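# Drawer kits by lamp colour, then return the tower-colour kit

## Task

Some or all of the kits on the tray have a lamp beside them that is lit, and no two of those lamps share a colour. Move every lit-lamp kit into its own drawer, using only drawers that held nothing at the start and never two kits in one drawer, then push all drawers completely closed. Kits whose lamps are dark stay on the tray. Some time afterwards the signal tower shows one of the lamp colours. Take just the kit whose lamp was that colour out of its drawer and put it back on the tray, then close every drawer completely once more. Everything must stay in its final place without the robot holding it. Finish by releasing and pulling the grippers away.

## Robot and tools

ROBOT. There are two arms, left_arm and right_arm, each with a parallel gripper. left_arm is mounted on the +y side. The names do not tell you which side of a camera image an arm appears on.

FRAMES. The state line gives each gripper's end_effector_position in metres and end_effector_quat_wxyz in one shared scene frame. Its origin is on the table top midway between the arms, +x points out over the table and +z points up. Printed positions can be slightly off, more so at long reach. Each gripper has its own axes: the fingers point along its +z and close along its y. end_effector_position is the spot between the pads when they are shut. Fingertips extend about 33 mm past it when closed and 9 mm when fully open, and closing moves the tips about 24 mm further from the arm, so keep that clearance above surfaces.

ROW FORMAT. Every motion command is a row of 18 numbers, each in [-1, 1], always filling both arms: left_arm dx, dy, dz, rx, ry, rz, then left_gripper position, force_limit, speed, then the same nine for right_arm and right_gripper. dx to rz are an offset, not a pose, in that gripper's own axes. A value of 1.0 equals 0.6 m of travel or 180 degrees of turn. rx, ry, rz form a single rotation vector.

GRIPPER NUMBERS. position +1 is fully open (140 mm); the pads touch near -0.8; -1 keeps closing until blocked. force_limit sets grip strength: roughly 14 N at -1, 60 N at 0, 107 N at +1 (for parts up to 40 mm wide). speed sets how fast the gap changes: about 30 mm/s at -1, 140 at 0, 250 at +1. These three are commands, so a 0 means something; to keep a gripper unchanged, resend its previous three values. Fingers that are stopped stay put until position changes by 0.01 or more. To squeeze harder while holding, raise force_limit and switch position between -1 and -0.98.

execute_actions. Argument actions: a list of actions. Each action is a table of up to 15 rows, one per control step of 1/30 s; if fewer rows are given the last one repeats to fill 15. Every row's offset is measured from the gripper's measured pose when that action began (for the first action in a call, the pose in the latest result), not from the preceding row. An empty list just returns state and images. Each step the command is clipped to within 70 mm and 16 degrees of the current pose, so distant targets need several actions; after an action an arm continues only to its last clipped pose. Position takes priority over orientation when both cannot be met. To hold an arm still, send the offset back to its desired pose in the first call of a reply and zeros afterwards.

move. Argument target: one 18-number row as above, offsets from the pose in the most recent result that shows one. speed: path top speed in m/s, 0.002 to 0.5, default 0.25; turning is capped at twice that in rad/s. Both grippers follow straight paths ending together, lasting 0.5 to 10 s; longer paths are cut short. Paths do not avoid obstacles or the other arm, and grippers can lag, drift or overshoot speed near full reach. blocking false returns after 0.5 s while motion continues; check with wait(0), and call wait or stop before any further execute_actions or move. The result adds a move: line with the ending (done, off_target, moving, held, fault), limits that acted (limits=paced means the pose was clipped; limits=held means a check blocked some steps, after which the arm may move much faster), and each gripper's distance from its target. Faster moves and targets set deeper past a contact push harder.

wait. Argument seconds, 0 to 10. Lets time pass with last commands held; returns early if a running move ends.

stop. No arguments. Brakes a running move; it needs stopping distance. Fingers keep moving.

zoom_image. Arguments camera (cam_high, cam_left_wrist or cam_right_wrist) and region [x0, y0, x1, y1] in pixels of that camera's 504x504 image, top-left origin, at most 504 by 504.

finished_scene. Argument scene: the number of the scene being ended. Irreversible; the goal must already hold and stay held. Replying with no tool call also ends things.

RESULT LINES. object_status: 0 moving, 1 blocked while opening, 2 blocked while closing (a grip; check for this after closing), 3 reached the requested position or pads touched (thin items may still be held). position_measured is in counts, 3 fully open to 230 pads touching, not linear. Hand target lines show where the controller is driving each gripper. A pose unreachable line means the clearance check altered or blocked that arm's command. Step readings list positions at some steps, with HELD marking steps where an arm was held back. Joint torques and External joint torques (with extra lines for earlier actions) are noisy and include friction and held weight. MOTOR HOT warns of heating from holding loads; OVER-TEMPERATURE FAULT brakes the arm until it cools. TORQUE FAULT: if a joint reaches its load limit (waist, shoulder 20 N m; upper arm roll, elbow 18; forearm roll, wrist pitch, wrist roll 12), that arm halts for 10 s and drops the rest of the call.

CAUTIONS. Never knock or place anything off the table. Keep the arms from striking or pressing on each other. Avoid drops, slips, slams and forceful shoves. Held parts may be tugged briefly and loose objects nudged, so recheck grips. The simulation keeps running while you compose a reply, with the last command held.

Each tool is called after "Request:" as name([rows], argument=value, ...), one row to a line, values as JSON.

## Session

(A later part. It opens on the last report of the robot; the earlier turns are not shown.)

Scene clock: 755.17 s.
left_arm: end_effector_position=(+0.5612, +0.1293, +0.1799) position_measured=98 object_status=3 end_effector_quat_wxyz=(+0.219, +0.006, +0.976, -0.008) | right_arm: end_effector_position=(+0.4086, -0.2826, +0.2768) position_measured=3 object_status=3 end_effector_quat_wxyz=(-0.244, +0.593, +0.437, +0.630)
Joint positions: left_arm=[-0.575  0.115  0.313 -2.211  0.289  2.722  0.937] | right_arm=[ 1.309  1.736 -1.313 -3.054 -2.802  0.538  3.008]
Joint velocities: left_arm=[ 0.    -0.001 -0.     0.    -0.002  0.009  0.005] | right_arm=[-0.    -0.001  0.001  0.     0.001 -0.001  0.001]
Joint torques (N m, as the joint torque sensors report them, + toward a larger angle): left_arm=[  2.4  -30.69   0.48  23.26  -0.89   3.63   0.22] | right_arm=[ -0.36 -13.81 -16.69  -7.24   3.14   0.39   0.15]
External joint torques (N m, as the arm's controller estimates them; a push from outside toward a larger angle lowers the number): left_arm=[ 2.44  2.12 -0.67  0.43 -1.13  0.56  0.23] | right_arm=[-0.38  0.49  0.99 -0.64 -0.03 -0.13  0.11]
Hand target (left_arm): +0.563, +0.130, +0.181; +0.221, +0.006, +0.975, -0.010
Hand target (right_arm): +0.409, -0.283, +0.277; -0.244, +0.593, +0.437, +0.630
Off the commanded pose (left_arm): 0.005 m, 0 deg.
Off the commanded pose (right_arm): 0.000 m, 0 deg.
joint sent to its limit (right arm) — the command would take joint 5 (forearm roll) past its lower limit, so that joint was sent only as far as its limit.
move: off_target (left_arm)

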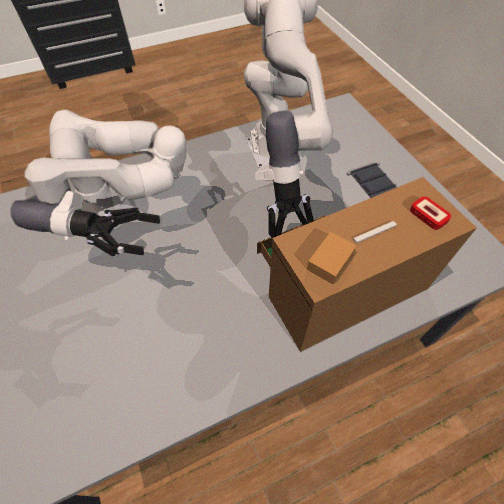

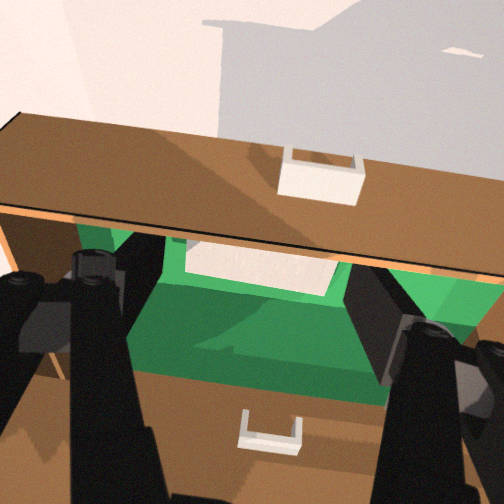

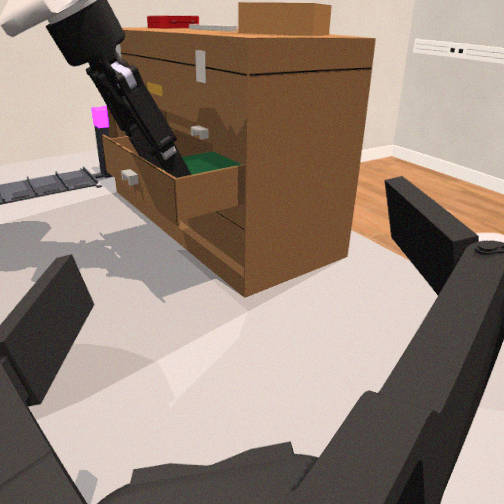

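Request:
move(target=[0,0,0,0,0,0,-1,0,-0.5,0,0,0,0,0,0,1,0,0])

Request:
move(target=[-0.01,0,-0.15,0,0,0,-1,0,-0.5,0,0,0,0,0,0,1,0,0], speed=0.05)

Scene clock: 756.90 s.
left_arm: end_effector_position=(+0.5616, +0.1289, +0.1806) position_measured=134 object_status=2 end_effector_quat_wxyz=(+0.220, +0.007, +0.975, -0.009) | right_arm: end_effector_position=(+0.4086, -0.2826, +0.2768) position_measured=3 object_status=3 end_effector_quat_wxyz=(-0.244, +0.593, +0.437, +0.630)
Joint positions: left_arm=[-0.575  0.115  0.313 -2.211  0.289  2.724  0.938] | right_arm=[ 1.309  1.736 -1.313 -3.054 -2.802  0.538  3.008]
Joint velocities: left_arm=[ 0.    -0.001  0.     0.     0.001 -0.     0.   ] | right_arm=[ 0.001 -0.001  0.     0.    -0.001  0.    -0.001]
Joint torques (N m, as the joint torque sensors report them, + toward a larger angle): left_arm=[  0.63 -30.92   0.35  21.85   0.22   2.94   0.03] | right_arm=[ -0.51 -13.97 -16.72  -7.39   3.14   0.36   0.15]
External joint torques (N m, as the arm's controller estimates them; a push from outside toward a larger angle lowers the number): left_arm=[ 0.56  1.82 -0.89 -0.93 -0.01 -0.12  0.05] | right_arm=[-0.47  0.31  0.96 -0.74 -0.03 -0.17  0.11]
Hand target (left_arm): +0.561, +0.129, +0.180; +0.219, +0.006, +0.976, -0.008
Hand target (right_arm): +0.409, -0.283, +0.277; -0.244, +0.593, +0.437, +0.630
Off the commanded pose (left_arm): 0.001 m, 0 deg.
Off the commanded pose (right_arm): 0.000 m, 0 deg.
joint sent to its limit (right arm) — the command would take joint 5 (forearm roll) past its lower limit, so that joint was sent only as far as its limit.
move: done

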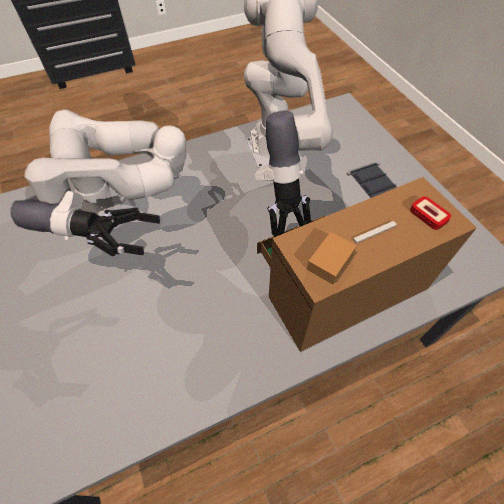

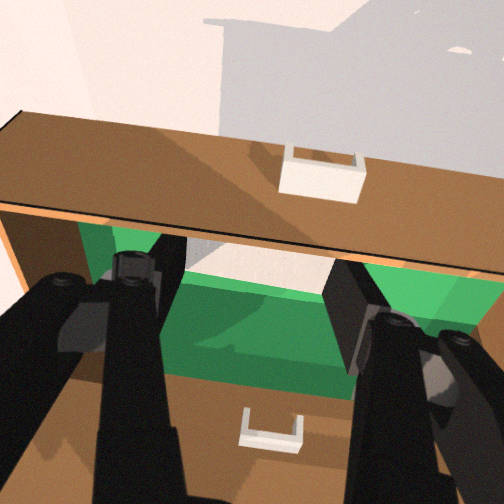

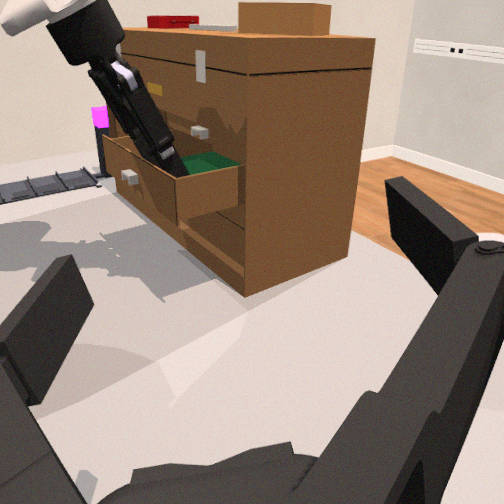

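Scene clock: 759.10 s.
left_arm: end_effector_position=(+0.5292, +0.1338, +0.2641) position_measured=134 object_status=2 end_effector_quat_wxyz=(+0.221, +0.005, +0.975, -0.008) | right_arm: end_effector_position=(+0.4086, -0.2826, +0.2768) position_measured=3 object_status=3 end_effector_quat_wxyz=(-0.244, +0.593, +0.437, +0.630)
Joint positions: left_arm=[-0.587 -0.095  0.286 -2.223  0.334  2.523  0.916] | right_arm=[ 1.309  1.736 -1.313 -3.054 -2.802  0.538  3.008]
Joint velocities: left_arm=[ 0.001  0.002 -0.002 -0.     0.001 -0.012 -0.002] | right_arm=[-0.001 -0.     0.001 -0.    -0.002 -0.    -0.   ]
Joint torques (N m, as the joint torque sensors report them, + toward a larger angle): left_arm=[  0.   -27.88  -2.7   25.45   1.5    2.9   -0.13] | right_arm=[ -0.37 -13.88 -16.89  -7.4    3.14   0.37   0.13]
External joint torques (N m, as the arm's controller estimates them; a push from outside toward a larger angle lowers the number): left_arm=[-0.06 -0.5  -1.87  1.1   1.01 -0.16 -0.12] | right_arm=[-0.38  0.37  0.79 -0.8  -0.02 -0.15  0.09]
Hand target (left_arm): +0.529, +0.133, +0.266; +0.222, +0.005, +0.975, -0.007
Hand target (right_arm): +0.409, -0.283, +0.277; -0.244, +0.593, +0.437, +0.630
Off the commanded pose (left_arm): 0.003 m, 0 deg.
Off the commanded pose (right_arm): 0.000 m, 0 deg.
joint sent to its limit (right arm) — the command would take joint 5 (forearm roll) past its lower limit, so that joint was sent only as far as its limit.
move: done

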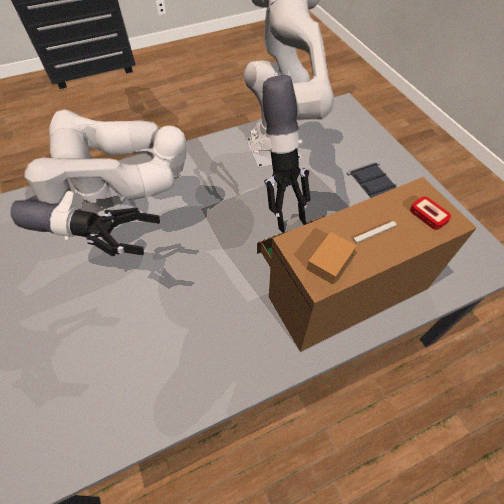

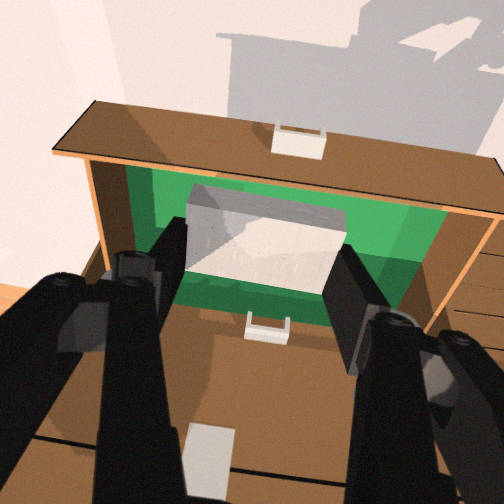

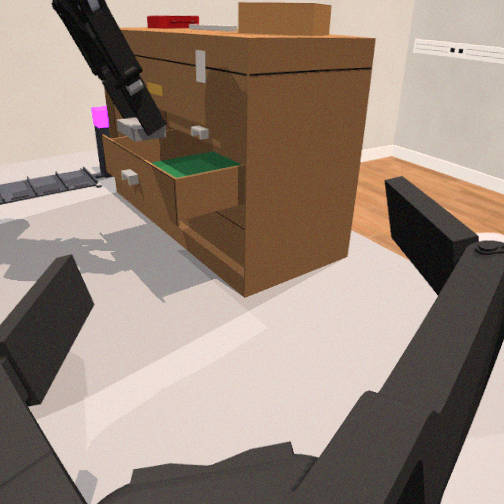

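Request:
move(target=[0.06,0.38,-0.04,0,0,0,-1,0,-0.5,0,0,0,0,0,0,1,0,0], speed=0.1)

Request:
move(target=[0.05,0.4,-0.02,0,0,0,-1,0,-0.5,0,0,0,0,0,0,1,0,0], speed=0.1)

Scene clock: 763.40 s.
left_arm: end_effector_position=(+0.4908, +0.3667, +0.2664) position_measured=134 object_status=2 end_effector_quat_wxyz=(+0.221, -0.003, +0.975, -0.007) | right_arm: end_effector_position=(+0.4086, -0.2826, +0.2768) position_measured=3 object_status=3 end_effector_quat_wxyz=(-0.244, +0.593, +0.437, +0.630)
Joint positions: left_arm=[-0.5   -0.449  0.626 -2.501  0.443  2.542  1.25 ] | right_arm=[ 1.309  1.736 -1.313 -3.054 -2.802  0.538  3.008]
Joint velocities: left_arm=[ 0.    -0.    -0.     0.001  0.    -0.001  0.028] | right_arm=[-0.     0.001  0.001  0.001  0.001 -0.    -0.001]
Joint torques (N m, as the joint torque sensors report them, + toward a larger angle): left_arm=[  0.26 -13.08  -7.77  21.47   1.59   2.94   0.28] | right_arm=[ -0.48 -14.07 -16.73  -7.25   3.14   0.38   0.13]
External joint torques (N m, as the arm's controller estimates them; a push from outside toward a larger angle lowers the number): left_arm=[ 0.24 -1.16 -0.5  -2.19  0.99 -0.27  0.29] | right_arm=[-0.44  0.17  0.93 -0.67 -0.02 -0.15  0.09]
Hand target (left_arm): +0.490, +0.366, +0.266; +0.220, +0.004, +0.975, -0.005
Hand target (right_arm): +0.409, -0.283, +0.277; -0.244, +0.593, +0.437, +0.630
Off the commanded pose (left_arm): 0.005 m, 1 deg.
Off the commanded pose (right_arm): 0.000 m, 0 deg.
joint sent to its limit (right arm) — the command would take joint 5 (forearm roll) past its lower limit, so that joint was sent only as far as its limit.
move: off_target (left_arm)

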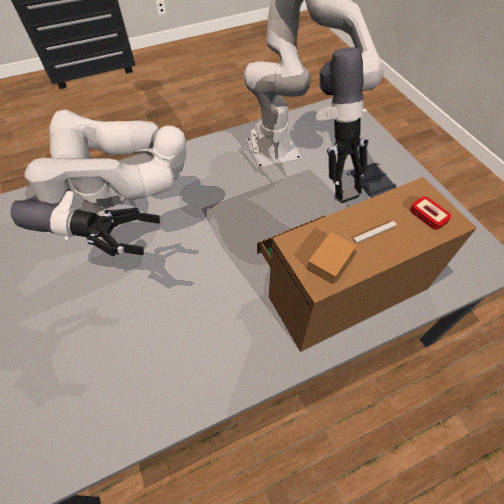

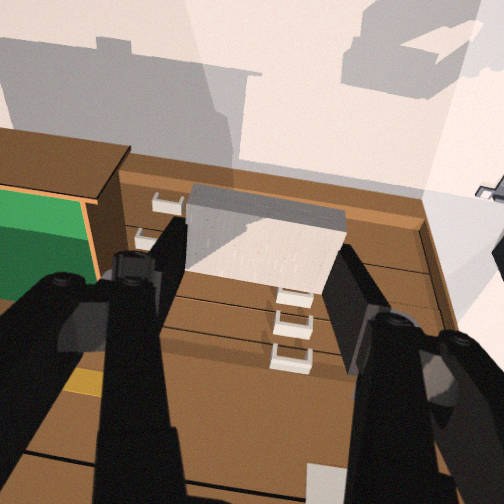

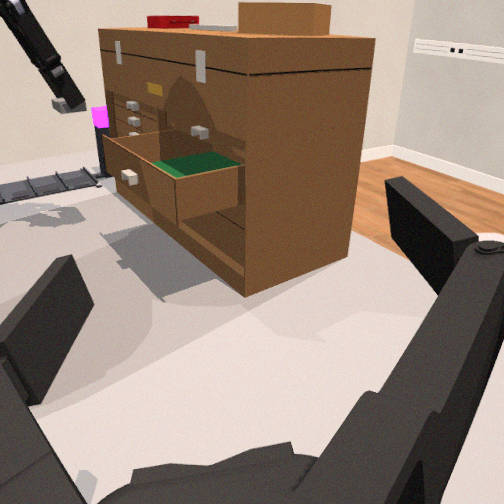

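Scene clock: 766.40 s.
left_arm: end_effector_position=(+0.4553, +0.6096, +0.2569) position_measured=134 object_status=2 end_effector_quat_wxyz=(+0.217, -0.012, +0.976, -0.007) | right_arm: end_effector_position=(+0.4086, -0.2826, +0.2768) position_measured=3 object_status=3 end_effector_quat_wxyz=(-0.244, +0.593, +0.437, +0.630)
Joint positions: left_arm=[-0.548 -0.631  1.14  -2.386  0.571  2.438  1.658] | right_arm=[ 1.309  1.736 -1.313 -3.054 -2.802  0.538  3.008]
Joint velocities: left_arm=[ 0.    -0.     0.     0.     0.    -0.005  0.027] | right_arm=[ 0.     0.001  0.001  0.    -0.     0.     0.   ]
Joint torques (N m, as the joint torque sensors report them, + toward a larger angle): left_arm=[ -0.87   0.73 -16.22  21.41   1.67   3.01   0.22] | right_arm=[ -0.54 -13.74 -16.67  -7.17   3.14   0.37   0.13]
External joint torques (N m, as the arm's controller estimates them; a push from outside toward a larger angle lowers the number): left_arm=[-0.81 -2.27 -0.29  0.72  0.9  -0.2   0.24] | right_arm=[-0.5   0.51  1.   -0.56 -0.03 -0.16  0.09]
Hand target (left_arm): +0.456, +0.611, +0.258; +0.218, -0.005, +0.976, -0.004
Hand target (right_arm): +0.409, -0.283, +0.277; -0.244, +0.593, +0.437, +0.630
Off the commanded pose (left_arm): 0.006 m, 1 deg.
Off the commanded pose (right_arm): 0.000 m, 0 deg.
joint sent to its limit (right arm) — the command would take joint 5 (forearm roll) past its lower limit, so that joint was sent only as far as its limit.
move: off_target (left_arm)

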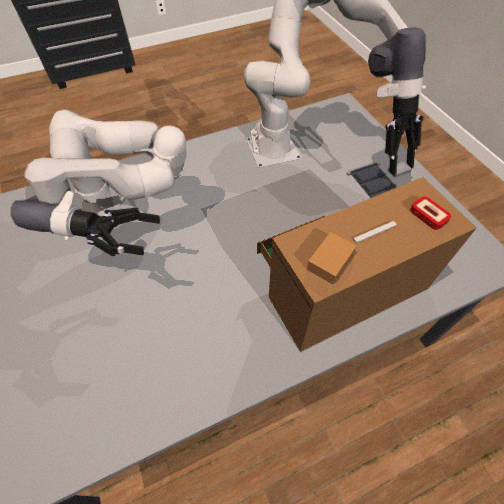

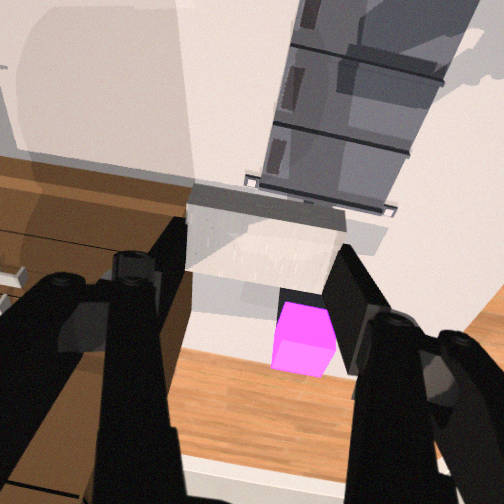

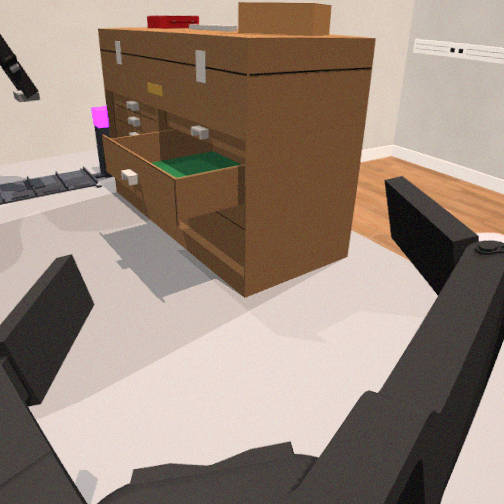

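Request:
move(target=[0.408,0.125,0.098,0,0,0,-1,0,-0.5,0,0,0,0,0,0,1,0,0], speed=0.1)

Scene clock: 770.67 s.
left_arm: end_effector_position=(+0.2528, +0.6797, +0.0922) position_measured=134 object_status=2 end_effector_quat_wxyz=(+0.210, -0.018, +0.978, -0.009) | right_arm: end_effector_position=(+0.4086, -0.2826, +0.2768) position_measured=3 object_status=3 end_effector_quat_wxyz=(-0.244, +0.593, +0.437, +0.630)
Joint positions: left_arm=[-0.121 -0.85   1.471 -2.76   0.981  2.599  1.896] | right_arm=[ 1.309  1.736 -1.313 -3.054 -2.802  0.538  3.008]
Joint velocities: left_arm=[-0.001 -0.005  0.002  0.001  0.008  0.001  0.018] | right_arm=[-0.001 -0.001 -0.001 -0.     0.    -0.001 -0.   ]
Joint torques (N m, as the joint torque sensors report them, + toward a larger angle): left_arm=[  1.     6.24 -17.66   9.75   1.76   3.53   0.4 ] | right_arm=[ -0.42 -13.93 -16.68  -7.37   3.12   0.38   0.17]
External joint torques (N m, as the arm's controller estimates them; a push from outside toward a larger angle lowers the number): left_arm=[ 1.04 -2.89 -0.18 -2.09  0.96  0.39  0.41] | right_arm=[-0.38  0.38  1.04 -0.73 -0.06 -0.15  0.13]
Hand target (left_arm): +0.253, +0.679, +0.092; +0.211, -0.012, +0.977, -0.007
Hand target (right_arm): +0.409, -0.283, +0.277; -0.244, +0.593, +0.437, +0.630
Off the commanded pose (left_arm): 0.008 m, 1 deg.
Off the commanded pose (right_arm): 0.000 m, 0 deg.
joint sent to its limit (right arm) — the command would take joint 5 (forearm roll) past its lower limit, so that joint was sent only as far as its limit.
move: off_target (left_arm)

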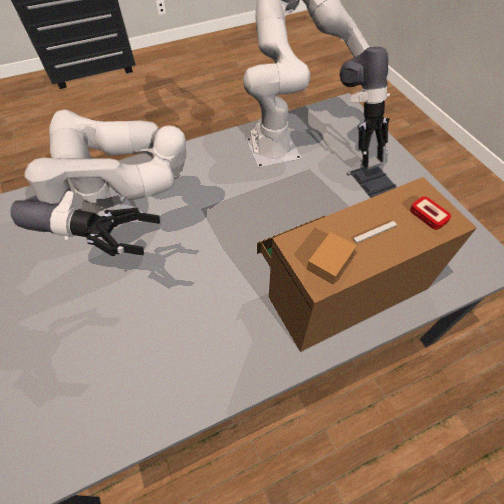

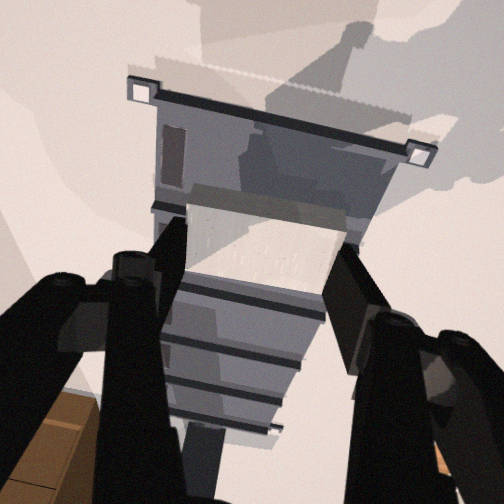

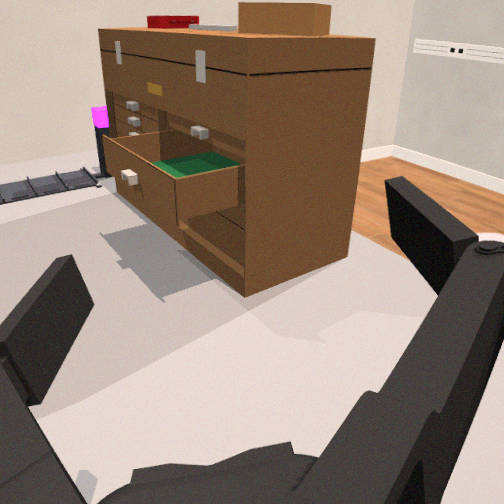

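Request:
move(target=[0.014,0.013,0.045,0,0,0,-1,0,-0.5,0,0,0,0,0,0,1,0,0], speed=0.04)

Request:
move(target=[0.012,0,0.036,0,0,0,-1,0,-0.5,0,0,0,0,0,0,1,0,0], speed=0.02)

Scene clock: 773.37 s.
left_arm: end_effector_position=(+0.2553, +0.6839, +0.0628) position_measured=134 object_status=2 end_effector_quat_wxyz=(+0.208, -0.015, +0.978, -0.011) | right_arm: end_effector_position=(+0.4086, -0.2826, +0.2768) position_measured=3 object_status=3 end_effector_quat_wxyz=(-0.244, +0.593, +0.437, +0.630)
Joint positions: left_arm=[-0.233 -0.796  1.613 -2.736  1.033  2.687  1.886] | right_arm=[ 1.309  1.736 -1.313 -3.054 -2.802  0.538  3.008]
Joint velocities: left_arm=[-0.006  0.009  0.004  0.002 -0.     0.023 -0.006] | right_arm=[-0.001 -0.001  0.     0.     0.001 -0.     0.002]
Joint torques (N m, as the joint torque sensors report them, + toward a larger angle): left_arm=[ -1.16   9.51 -17.58  12.39   1.68   3.72   0.  ] | right_arm=[ -0.57 -14.09 -16.68  -7.35   3.12   0.37   0.11]
External joint torques (N m, as the arm's controller estimates them; a push from outside toward a larger angle lowers the number): left_arm=[-1.18 -1.4  -0.54  1.62  0.9   0.59  0.01] | right_arm=[-0.56  0.2   1.04 -0.73 -0.06 -0.16  0.07]
Hand target (left_arm): +0.257, +0.686, +0.064; +0.210, -0.017, +0.977, -0.009
Hand target (right_arm): +0.409, -0.283, +0.277; -0.244, +0.593, +0.437, +0.630
Off the commanded pose (left_arm): 0.003 m, 0 deg.
Off the commanded pose (right_arm): 0.000 m, 0 deg.
joint sent to its limit (right arm) — the command would take joint 5 (forearm roll) past its lower limit, so that joint was sent only as far as its limit.
move: done

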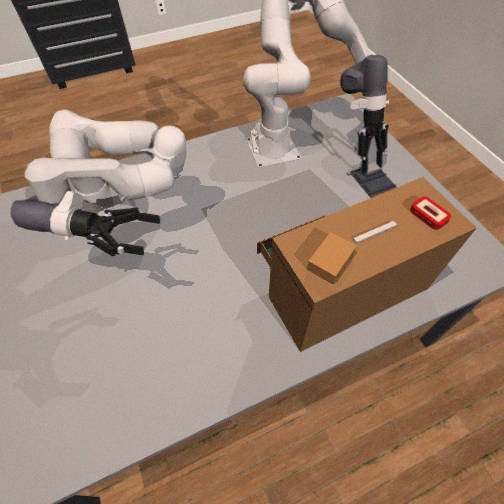

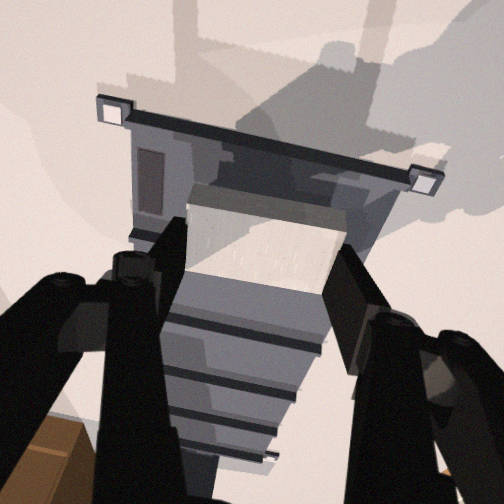

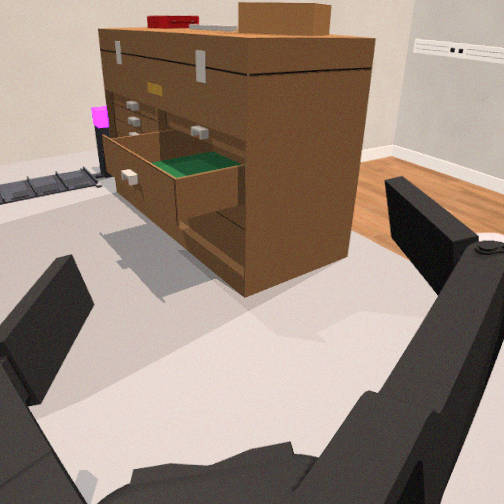

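Scene clock: 774.77 s.
left_arm: end_effector_position=(+0.2616, +0.6833, +0.0440) position_measured=134 object_status=2 end_effector_quat_wxyz=(+0.213, -0.011, +0.977, -0.009) | right_arm: end_effector_position=(+0.4086, -0.2826, +0.2768) position_measured=3 object_status=3 end_effector_quat_wxyz=(-0.244, +0.593, +0.437, +0.630)
Joint positions: left_arm=[-0.329 -0.75   1.724 -2.725  1.075  2.779  1.868] | right_arm=[ 1.309  1.736 -1.313 -3.054 -2.802  0.538  3.008]
Joint velocities: left_arm=[-0.014  0.021  0.012 -0.001  0.002  0.03  -0.001] | right_arm=[ 0.     0.001 -0.    -0.001  0.001  0.     0.001]
Joint torques (N m, as the joint torque sensors report them, + toward a larger angle): left_arm=[ -1.31  12.88 -13.96   9.17   0.8    2.11  -0.16] | right_arm=[ -0.4  -14.1  -16.77  -7.2    3.13   0.38   0.13]
External joint torques (N m, as the arm's controller estimates them; a push from outside toward a larger angle lowers the number): left_arm=[-1.35  0.54  2.41 -0.78  0.03 -1.05 -0.14] | right_arm=[-0.41  0.14  0.94 -0.59 -0.05 -0.14  0.09]
Hand target (left_arm): +0.258, +0.683, +0.040; +0.208, -0.014, +0.978, -0.011
Hand target (right_arm): +0.409, -0.283, +0.277; -0.244, +0.593, +0.437, +0.630
Off the commanded pose (left_arm): 0.006 m, 1 deg.
Off the commanded pose (right_arm): 0.000 m, 0 deg.
joint sent to its limit (right arm) — the command would take joint 5 (forearm roll) past its lower limit, so that joint was sent only as far as its limit.
move: off_target (left_arm)

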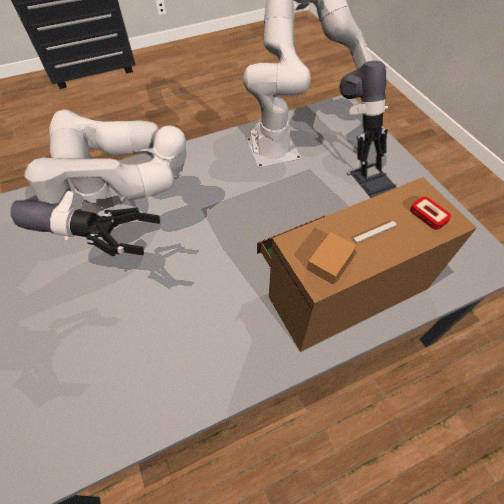

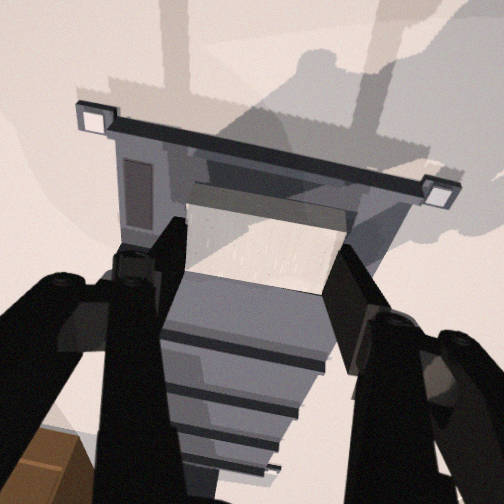

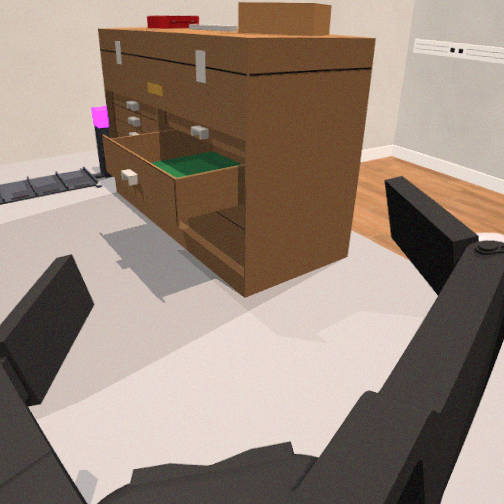

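Request:
move(target=[0.009,0,-0.006,0,0,0,-1,0,-0.5,0,0,0,0,0,0,1,0,0], speed=0.02)

Request:
move(target=[0.004,0,0.006,0,0,0,-1,0,-0.5,0,0,0,0,0,0,1,0,0], speed=0.02)

Request:
move(target=[0,0,0,0,0,0,0.25,-0.5,-0.5,0,0,0,0,0,0,1,0,0])

Request:
move(target=[-0.03,0,-0.13,0,0,0,0.25,-0.5,0,0,0,0,0,0,0,1,0,0], speed=0.06)

Scene clock: 777.53 s.
left_arm: end_effector_position=(+0.2551, +0.6848, +0.0448) position_measured=134 object_status=2 end_effector_quat_wxyz=(+0.213, -0.015, +0.977, -0.009) | right_arm: end_effector_position=(+0.4086, -0.2826, +0.2768) position_measured=3 object_status=3 end_effector_quat_wxyz=(-0.244, +0.593, +0.437, +0.630)
Joint positions: left_arm=[-0.299 -0.757  1.713 -2.733  1.075  2.771  1.877] | right_arm=[ 1.309  1.736 -1.313 -3.054 -2.802  0.538  3.008]
Joint velocities: left_arm=[ 0.005 -0.007 -0.005 -0.002 -0.001 -0.012  0.012] | right_arm=[-0.001 -0.001  0.    -0.001  0.001  0.    -0.001]
Joint torques (N m, as the joint torque sensors report them, + toward a larger angle): left_arm=[  2.15   9.46 -18.2    8.3    0.81   2.87   0.23] | right_arm=[ -0.43 -13.92 -16.74  -7.17   3.16   0.37   0.15]
External joint torques (N m, as the arm's controller estimates them; a push from outside toward a larger angle lowers the number): left_arm=[ 2.21 -2.79 -1.79 -1.63  0.01 -0.27  0.24] | right_arm=[-0.39  0.34  0.93 -0.53 -0.01 -0.16  0.11]
Hand target (left_arm): +0.255, +0.683, +0.045; +0.213, -0.011, +0.977, -0.009
Hand target (right_arm): +0.409, -0.283, +0.277; -0.244, +0.593, +0.437, +0.630
Off the commanded pose (left_arm): 0.002 m, 0 deg.
Off the commanded pose (right_arm): 0.000 m, 0 deg.
joint sent to its limit (right arm) — the command would take joint 5 (forearm roll) past its lower limit, so that joint was sent only as far as its limit.
move: done

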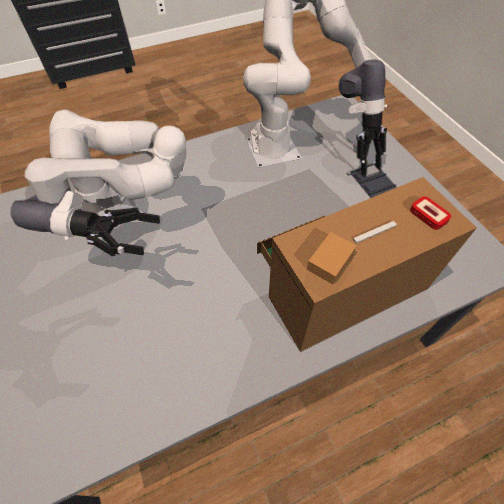

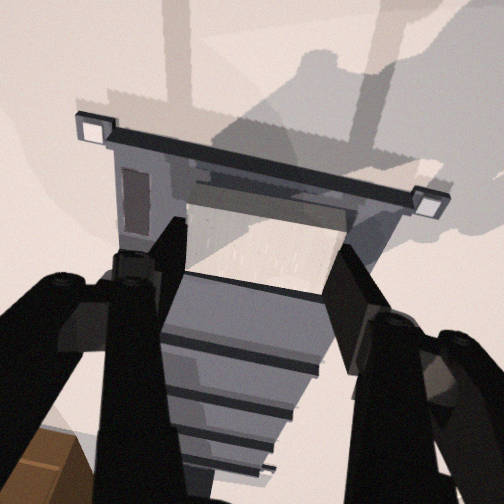

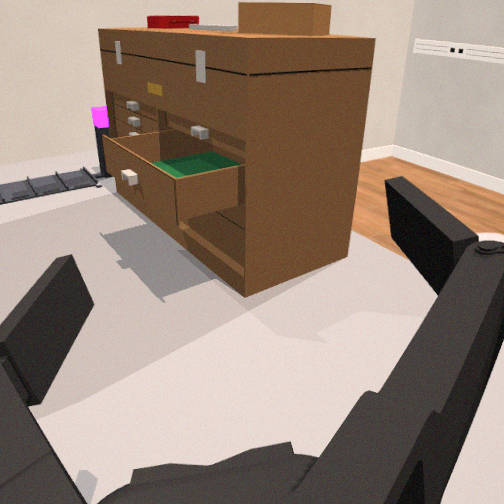

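Scene clock: 778.23 s.
left_arm: end_effector_position=(+0.2573, +0.6854, +0.0438) position_measured=134 object_status=2 end_effector_quat_wxyz=(+0.218, -0.015, +0.976, -0.008) | right_arm: end_effector_position=(+0.4086, -0.2826, +0.2768) position_measured=3 object_status=3 end_effector_quat_wxyz=(-0.244, +0.593, +0.437, +0.630)
Joint positions: left_arm=[-0.311 -0.749  1.729 -2.733  1.078  2.793  1.877] | right_arm=[ 1.309  1.736 -1.313 -3.054 -2.802  0.538  3.008]
Joint velocities: left_arm=[-0.007  0.012  0.006  0.     0.     0.014  0.001] | right_arm=[ 0.001  0.001  0.001 -0.001 -0.    -0.     0.001]
Joint torques (N m, as the joint torque sensors report them, + toward a larger angle): left_arm=[ -1.13  12.67 -13.46   9.49   1.27   2.27   0.1 ] | right_arm=[ -0.38 -13.74 -16.77  -7.44   3.13   0.37   0.14]
External joint torques (N m, as the arm's controller estimates them; a push from outside toward a larger angle lowers the number): left_arm=[-1.2   0.3   2.75 -0.4   0.49 -0.89  0.11] | right_arm=[-0.42  0.54  0.91 -0.86 -0.04 -0.15  0.1 ]
Hand target (left_arm): +0.255, +0.685, +0.041; +0.213, -0.014, +0.977, -0.009
Hand target (right_arm): +0.409, -0.283, +0.277; -0.244, +0.593, +0.437, +0.630
Off the commanded pose (left_arm): 0.004 m, 1 deg.
Off the commanded pose (right_arm): 0.000 m, 0 deg.
joint sent to its limit (right arm) — the command would take joint 5 (forearm roll) past its lower limit, so that joint was sent only as far as its limit.
move: off_target (left_arm)

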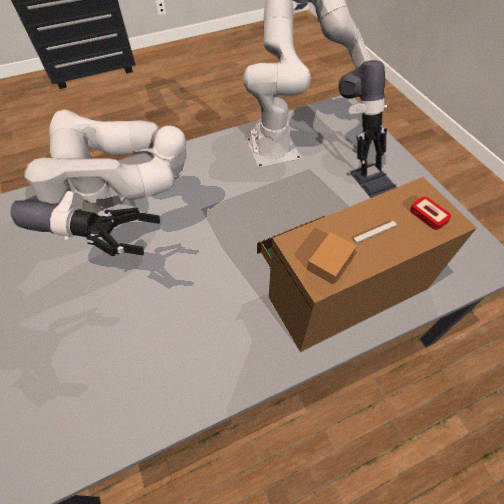

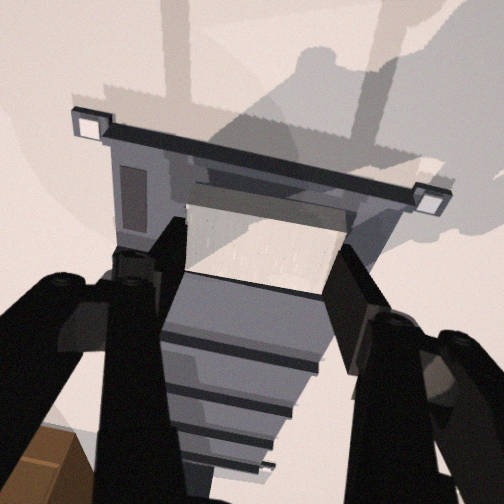

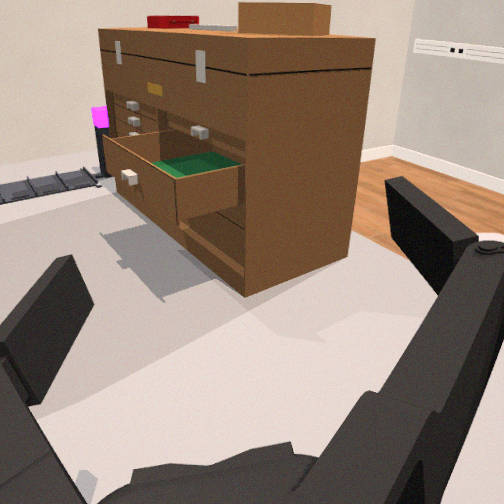

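Scene clock: 778.73 s.
left_arm: end_effector_position=(+0.2575, +0.6855, +0.0439) position_measured=98 object_status=3 end_effector_quat_wxyz=(+0.218, -0.015, +0.976, -0.008) | right_arm: end_effector_position=(+0.4086, -0.2826, +0.2768) position_measured=3 object_status=3 end_effector_quat_wxyz=(-0.244, +0.593, +0.437, +0.630)
Joint positions: left_arm=[-0.311 -0.749  1.729 -2.733  1.078  2.793  1.877] | right_arm=[ 1.309  1.736 -1.313 -3.054 -2.802  0.538  3.008]
Joint velocities: left_arm=[-0.     0.001  0.001  0.001  0.     0.001 -0.   ] | right_arm=[-0.001  0.001  0.002 -0.002  0.001  0.    -0.003]
Joint torques (N m, as the joint torque sensors report them, + toward a larger angle): left_arm=[  0.2   11.4  -16.53   9.57   0.72   3.17   0.12] | right_arm=[ -0.49 -13.86 -16.75  -7.32   3.12   0.36   0.15]
External joint torques (N m, as the arm's controller estimates them; a push from outside toward a larger angle lowers the number): left_arm=[ 0.17 -1.03 -0.31 -0.34 -0.07  0.02  0.13] | right_arm=[-0.41  0.4   0.91 -0.66 -0.04 -0.17  0.1 ]
Hand target (left_arm): +0.257, +0.685, +0.044; +0.218, -0.015, +0.976, -0.008
Hand target (right_arm): +0.409, -0.283, +0.277; -0.244, +0.593, +0.437, +0.630
Off the commanded pose (left_arm): 0.000 m, 0 deg.
Off the commanded pose (right_arm): 0.000 m, 0 deg.
joint sent to its limit (right arm) — the command would take joint 5 (forearm roll) past its lower limit, so that joint was sent only as far as its limit.
move: done

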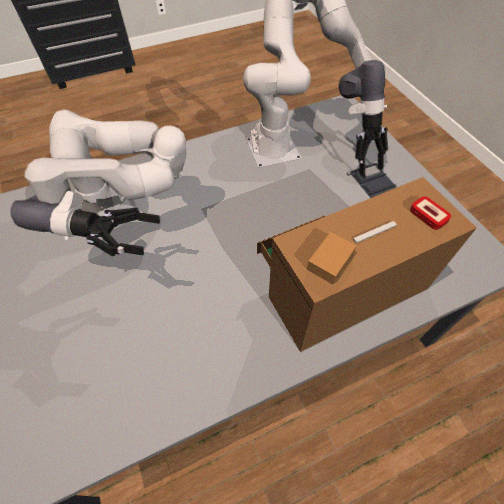

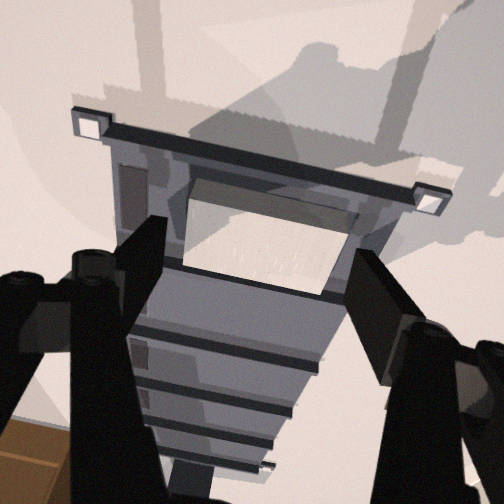

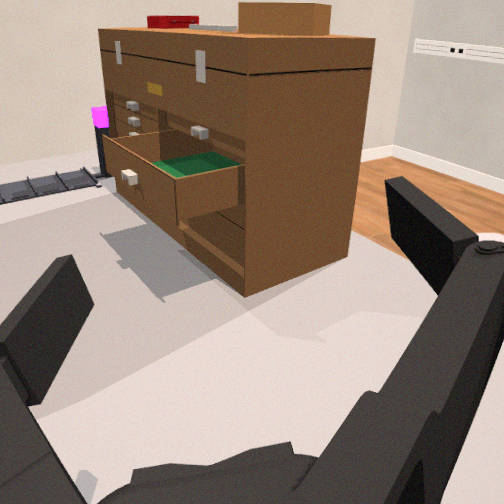

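Scene clock: 780.60 s.
left_arm: end_effector_position=(+0.2388, +0.6890, +0.1218) position_measured=98 object_status=3 end_effector_quat_wxyz=(+0.217, -0.020, +0.976, -0.007) | right_arm: end_effector_position=(+0.4086, -0.2826, +0.2768) position_measured=3 object_status=3 end_effector_quat_wxyz=(-0.244, +0.593, +0.437, +0.630)
Joint positions: left_arm=[-0.008 -0.925  1.364 -2.761  0.909  2.502  1.966] | right_arm=[ 1.309  1.736 -1.313 -3.054 -2.802  0.538  3.008]
Joint velocities: left_arm=[ 0.001 -0.009 -0.001 -0.001  0.001 -0.017  0.006] | right_arm=[-0.001  0.001  0.001 -0.001 -0.002  0.001  0.001]
Joint torques (N m, as the joint torque sensors report them, + toward a larger angle): left_arm=[  2.35   6.01 -20.49  11.87   0.28   2.63   0.17] | right_arm=[ -0.53 -13.82 -16.69  -7.66   3.13   0.37   0.14]
External joint torques (N m, as the arm's controller estimates them; a push from outside toward a larger angle lowers the number): left_arm=[ 2.39 -2.6  -2.32 -0.74 -0.54 -0.49  0.18] | right_arm=[-0.45  0.42  0.99 -0.96 -0.04 -0.17  0.1 ]
Hand target (left_arm): +0.238, +0.688, +0.122; +0.216, -0.018, +0.976, -0.008
Hand target (right_arm): +0.409, -0.283, +0.277; -0.244, +0.593, +0.437, +0.630
Off the commanded pose (left_arm): 0.003 m, 1 deg.
Off the commanded pose (right_arm): 0.000 m, 0 deg.
joint sent to its limit (right arm) — the command would take joint 5 (forearm roll) past its lower limit, so that joint was sent only as far as its limit.
move: done

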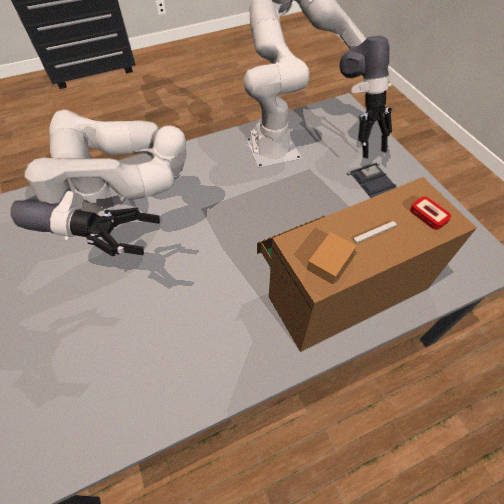

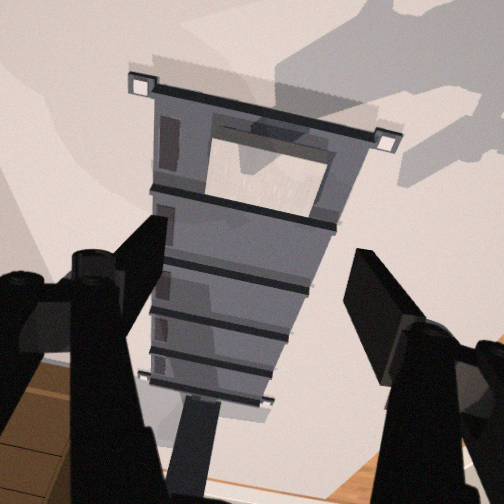

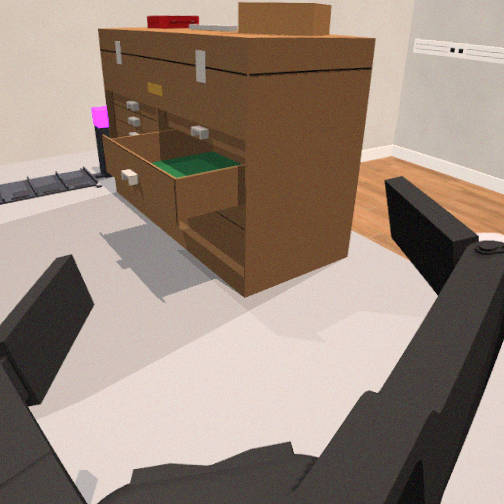

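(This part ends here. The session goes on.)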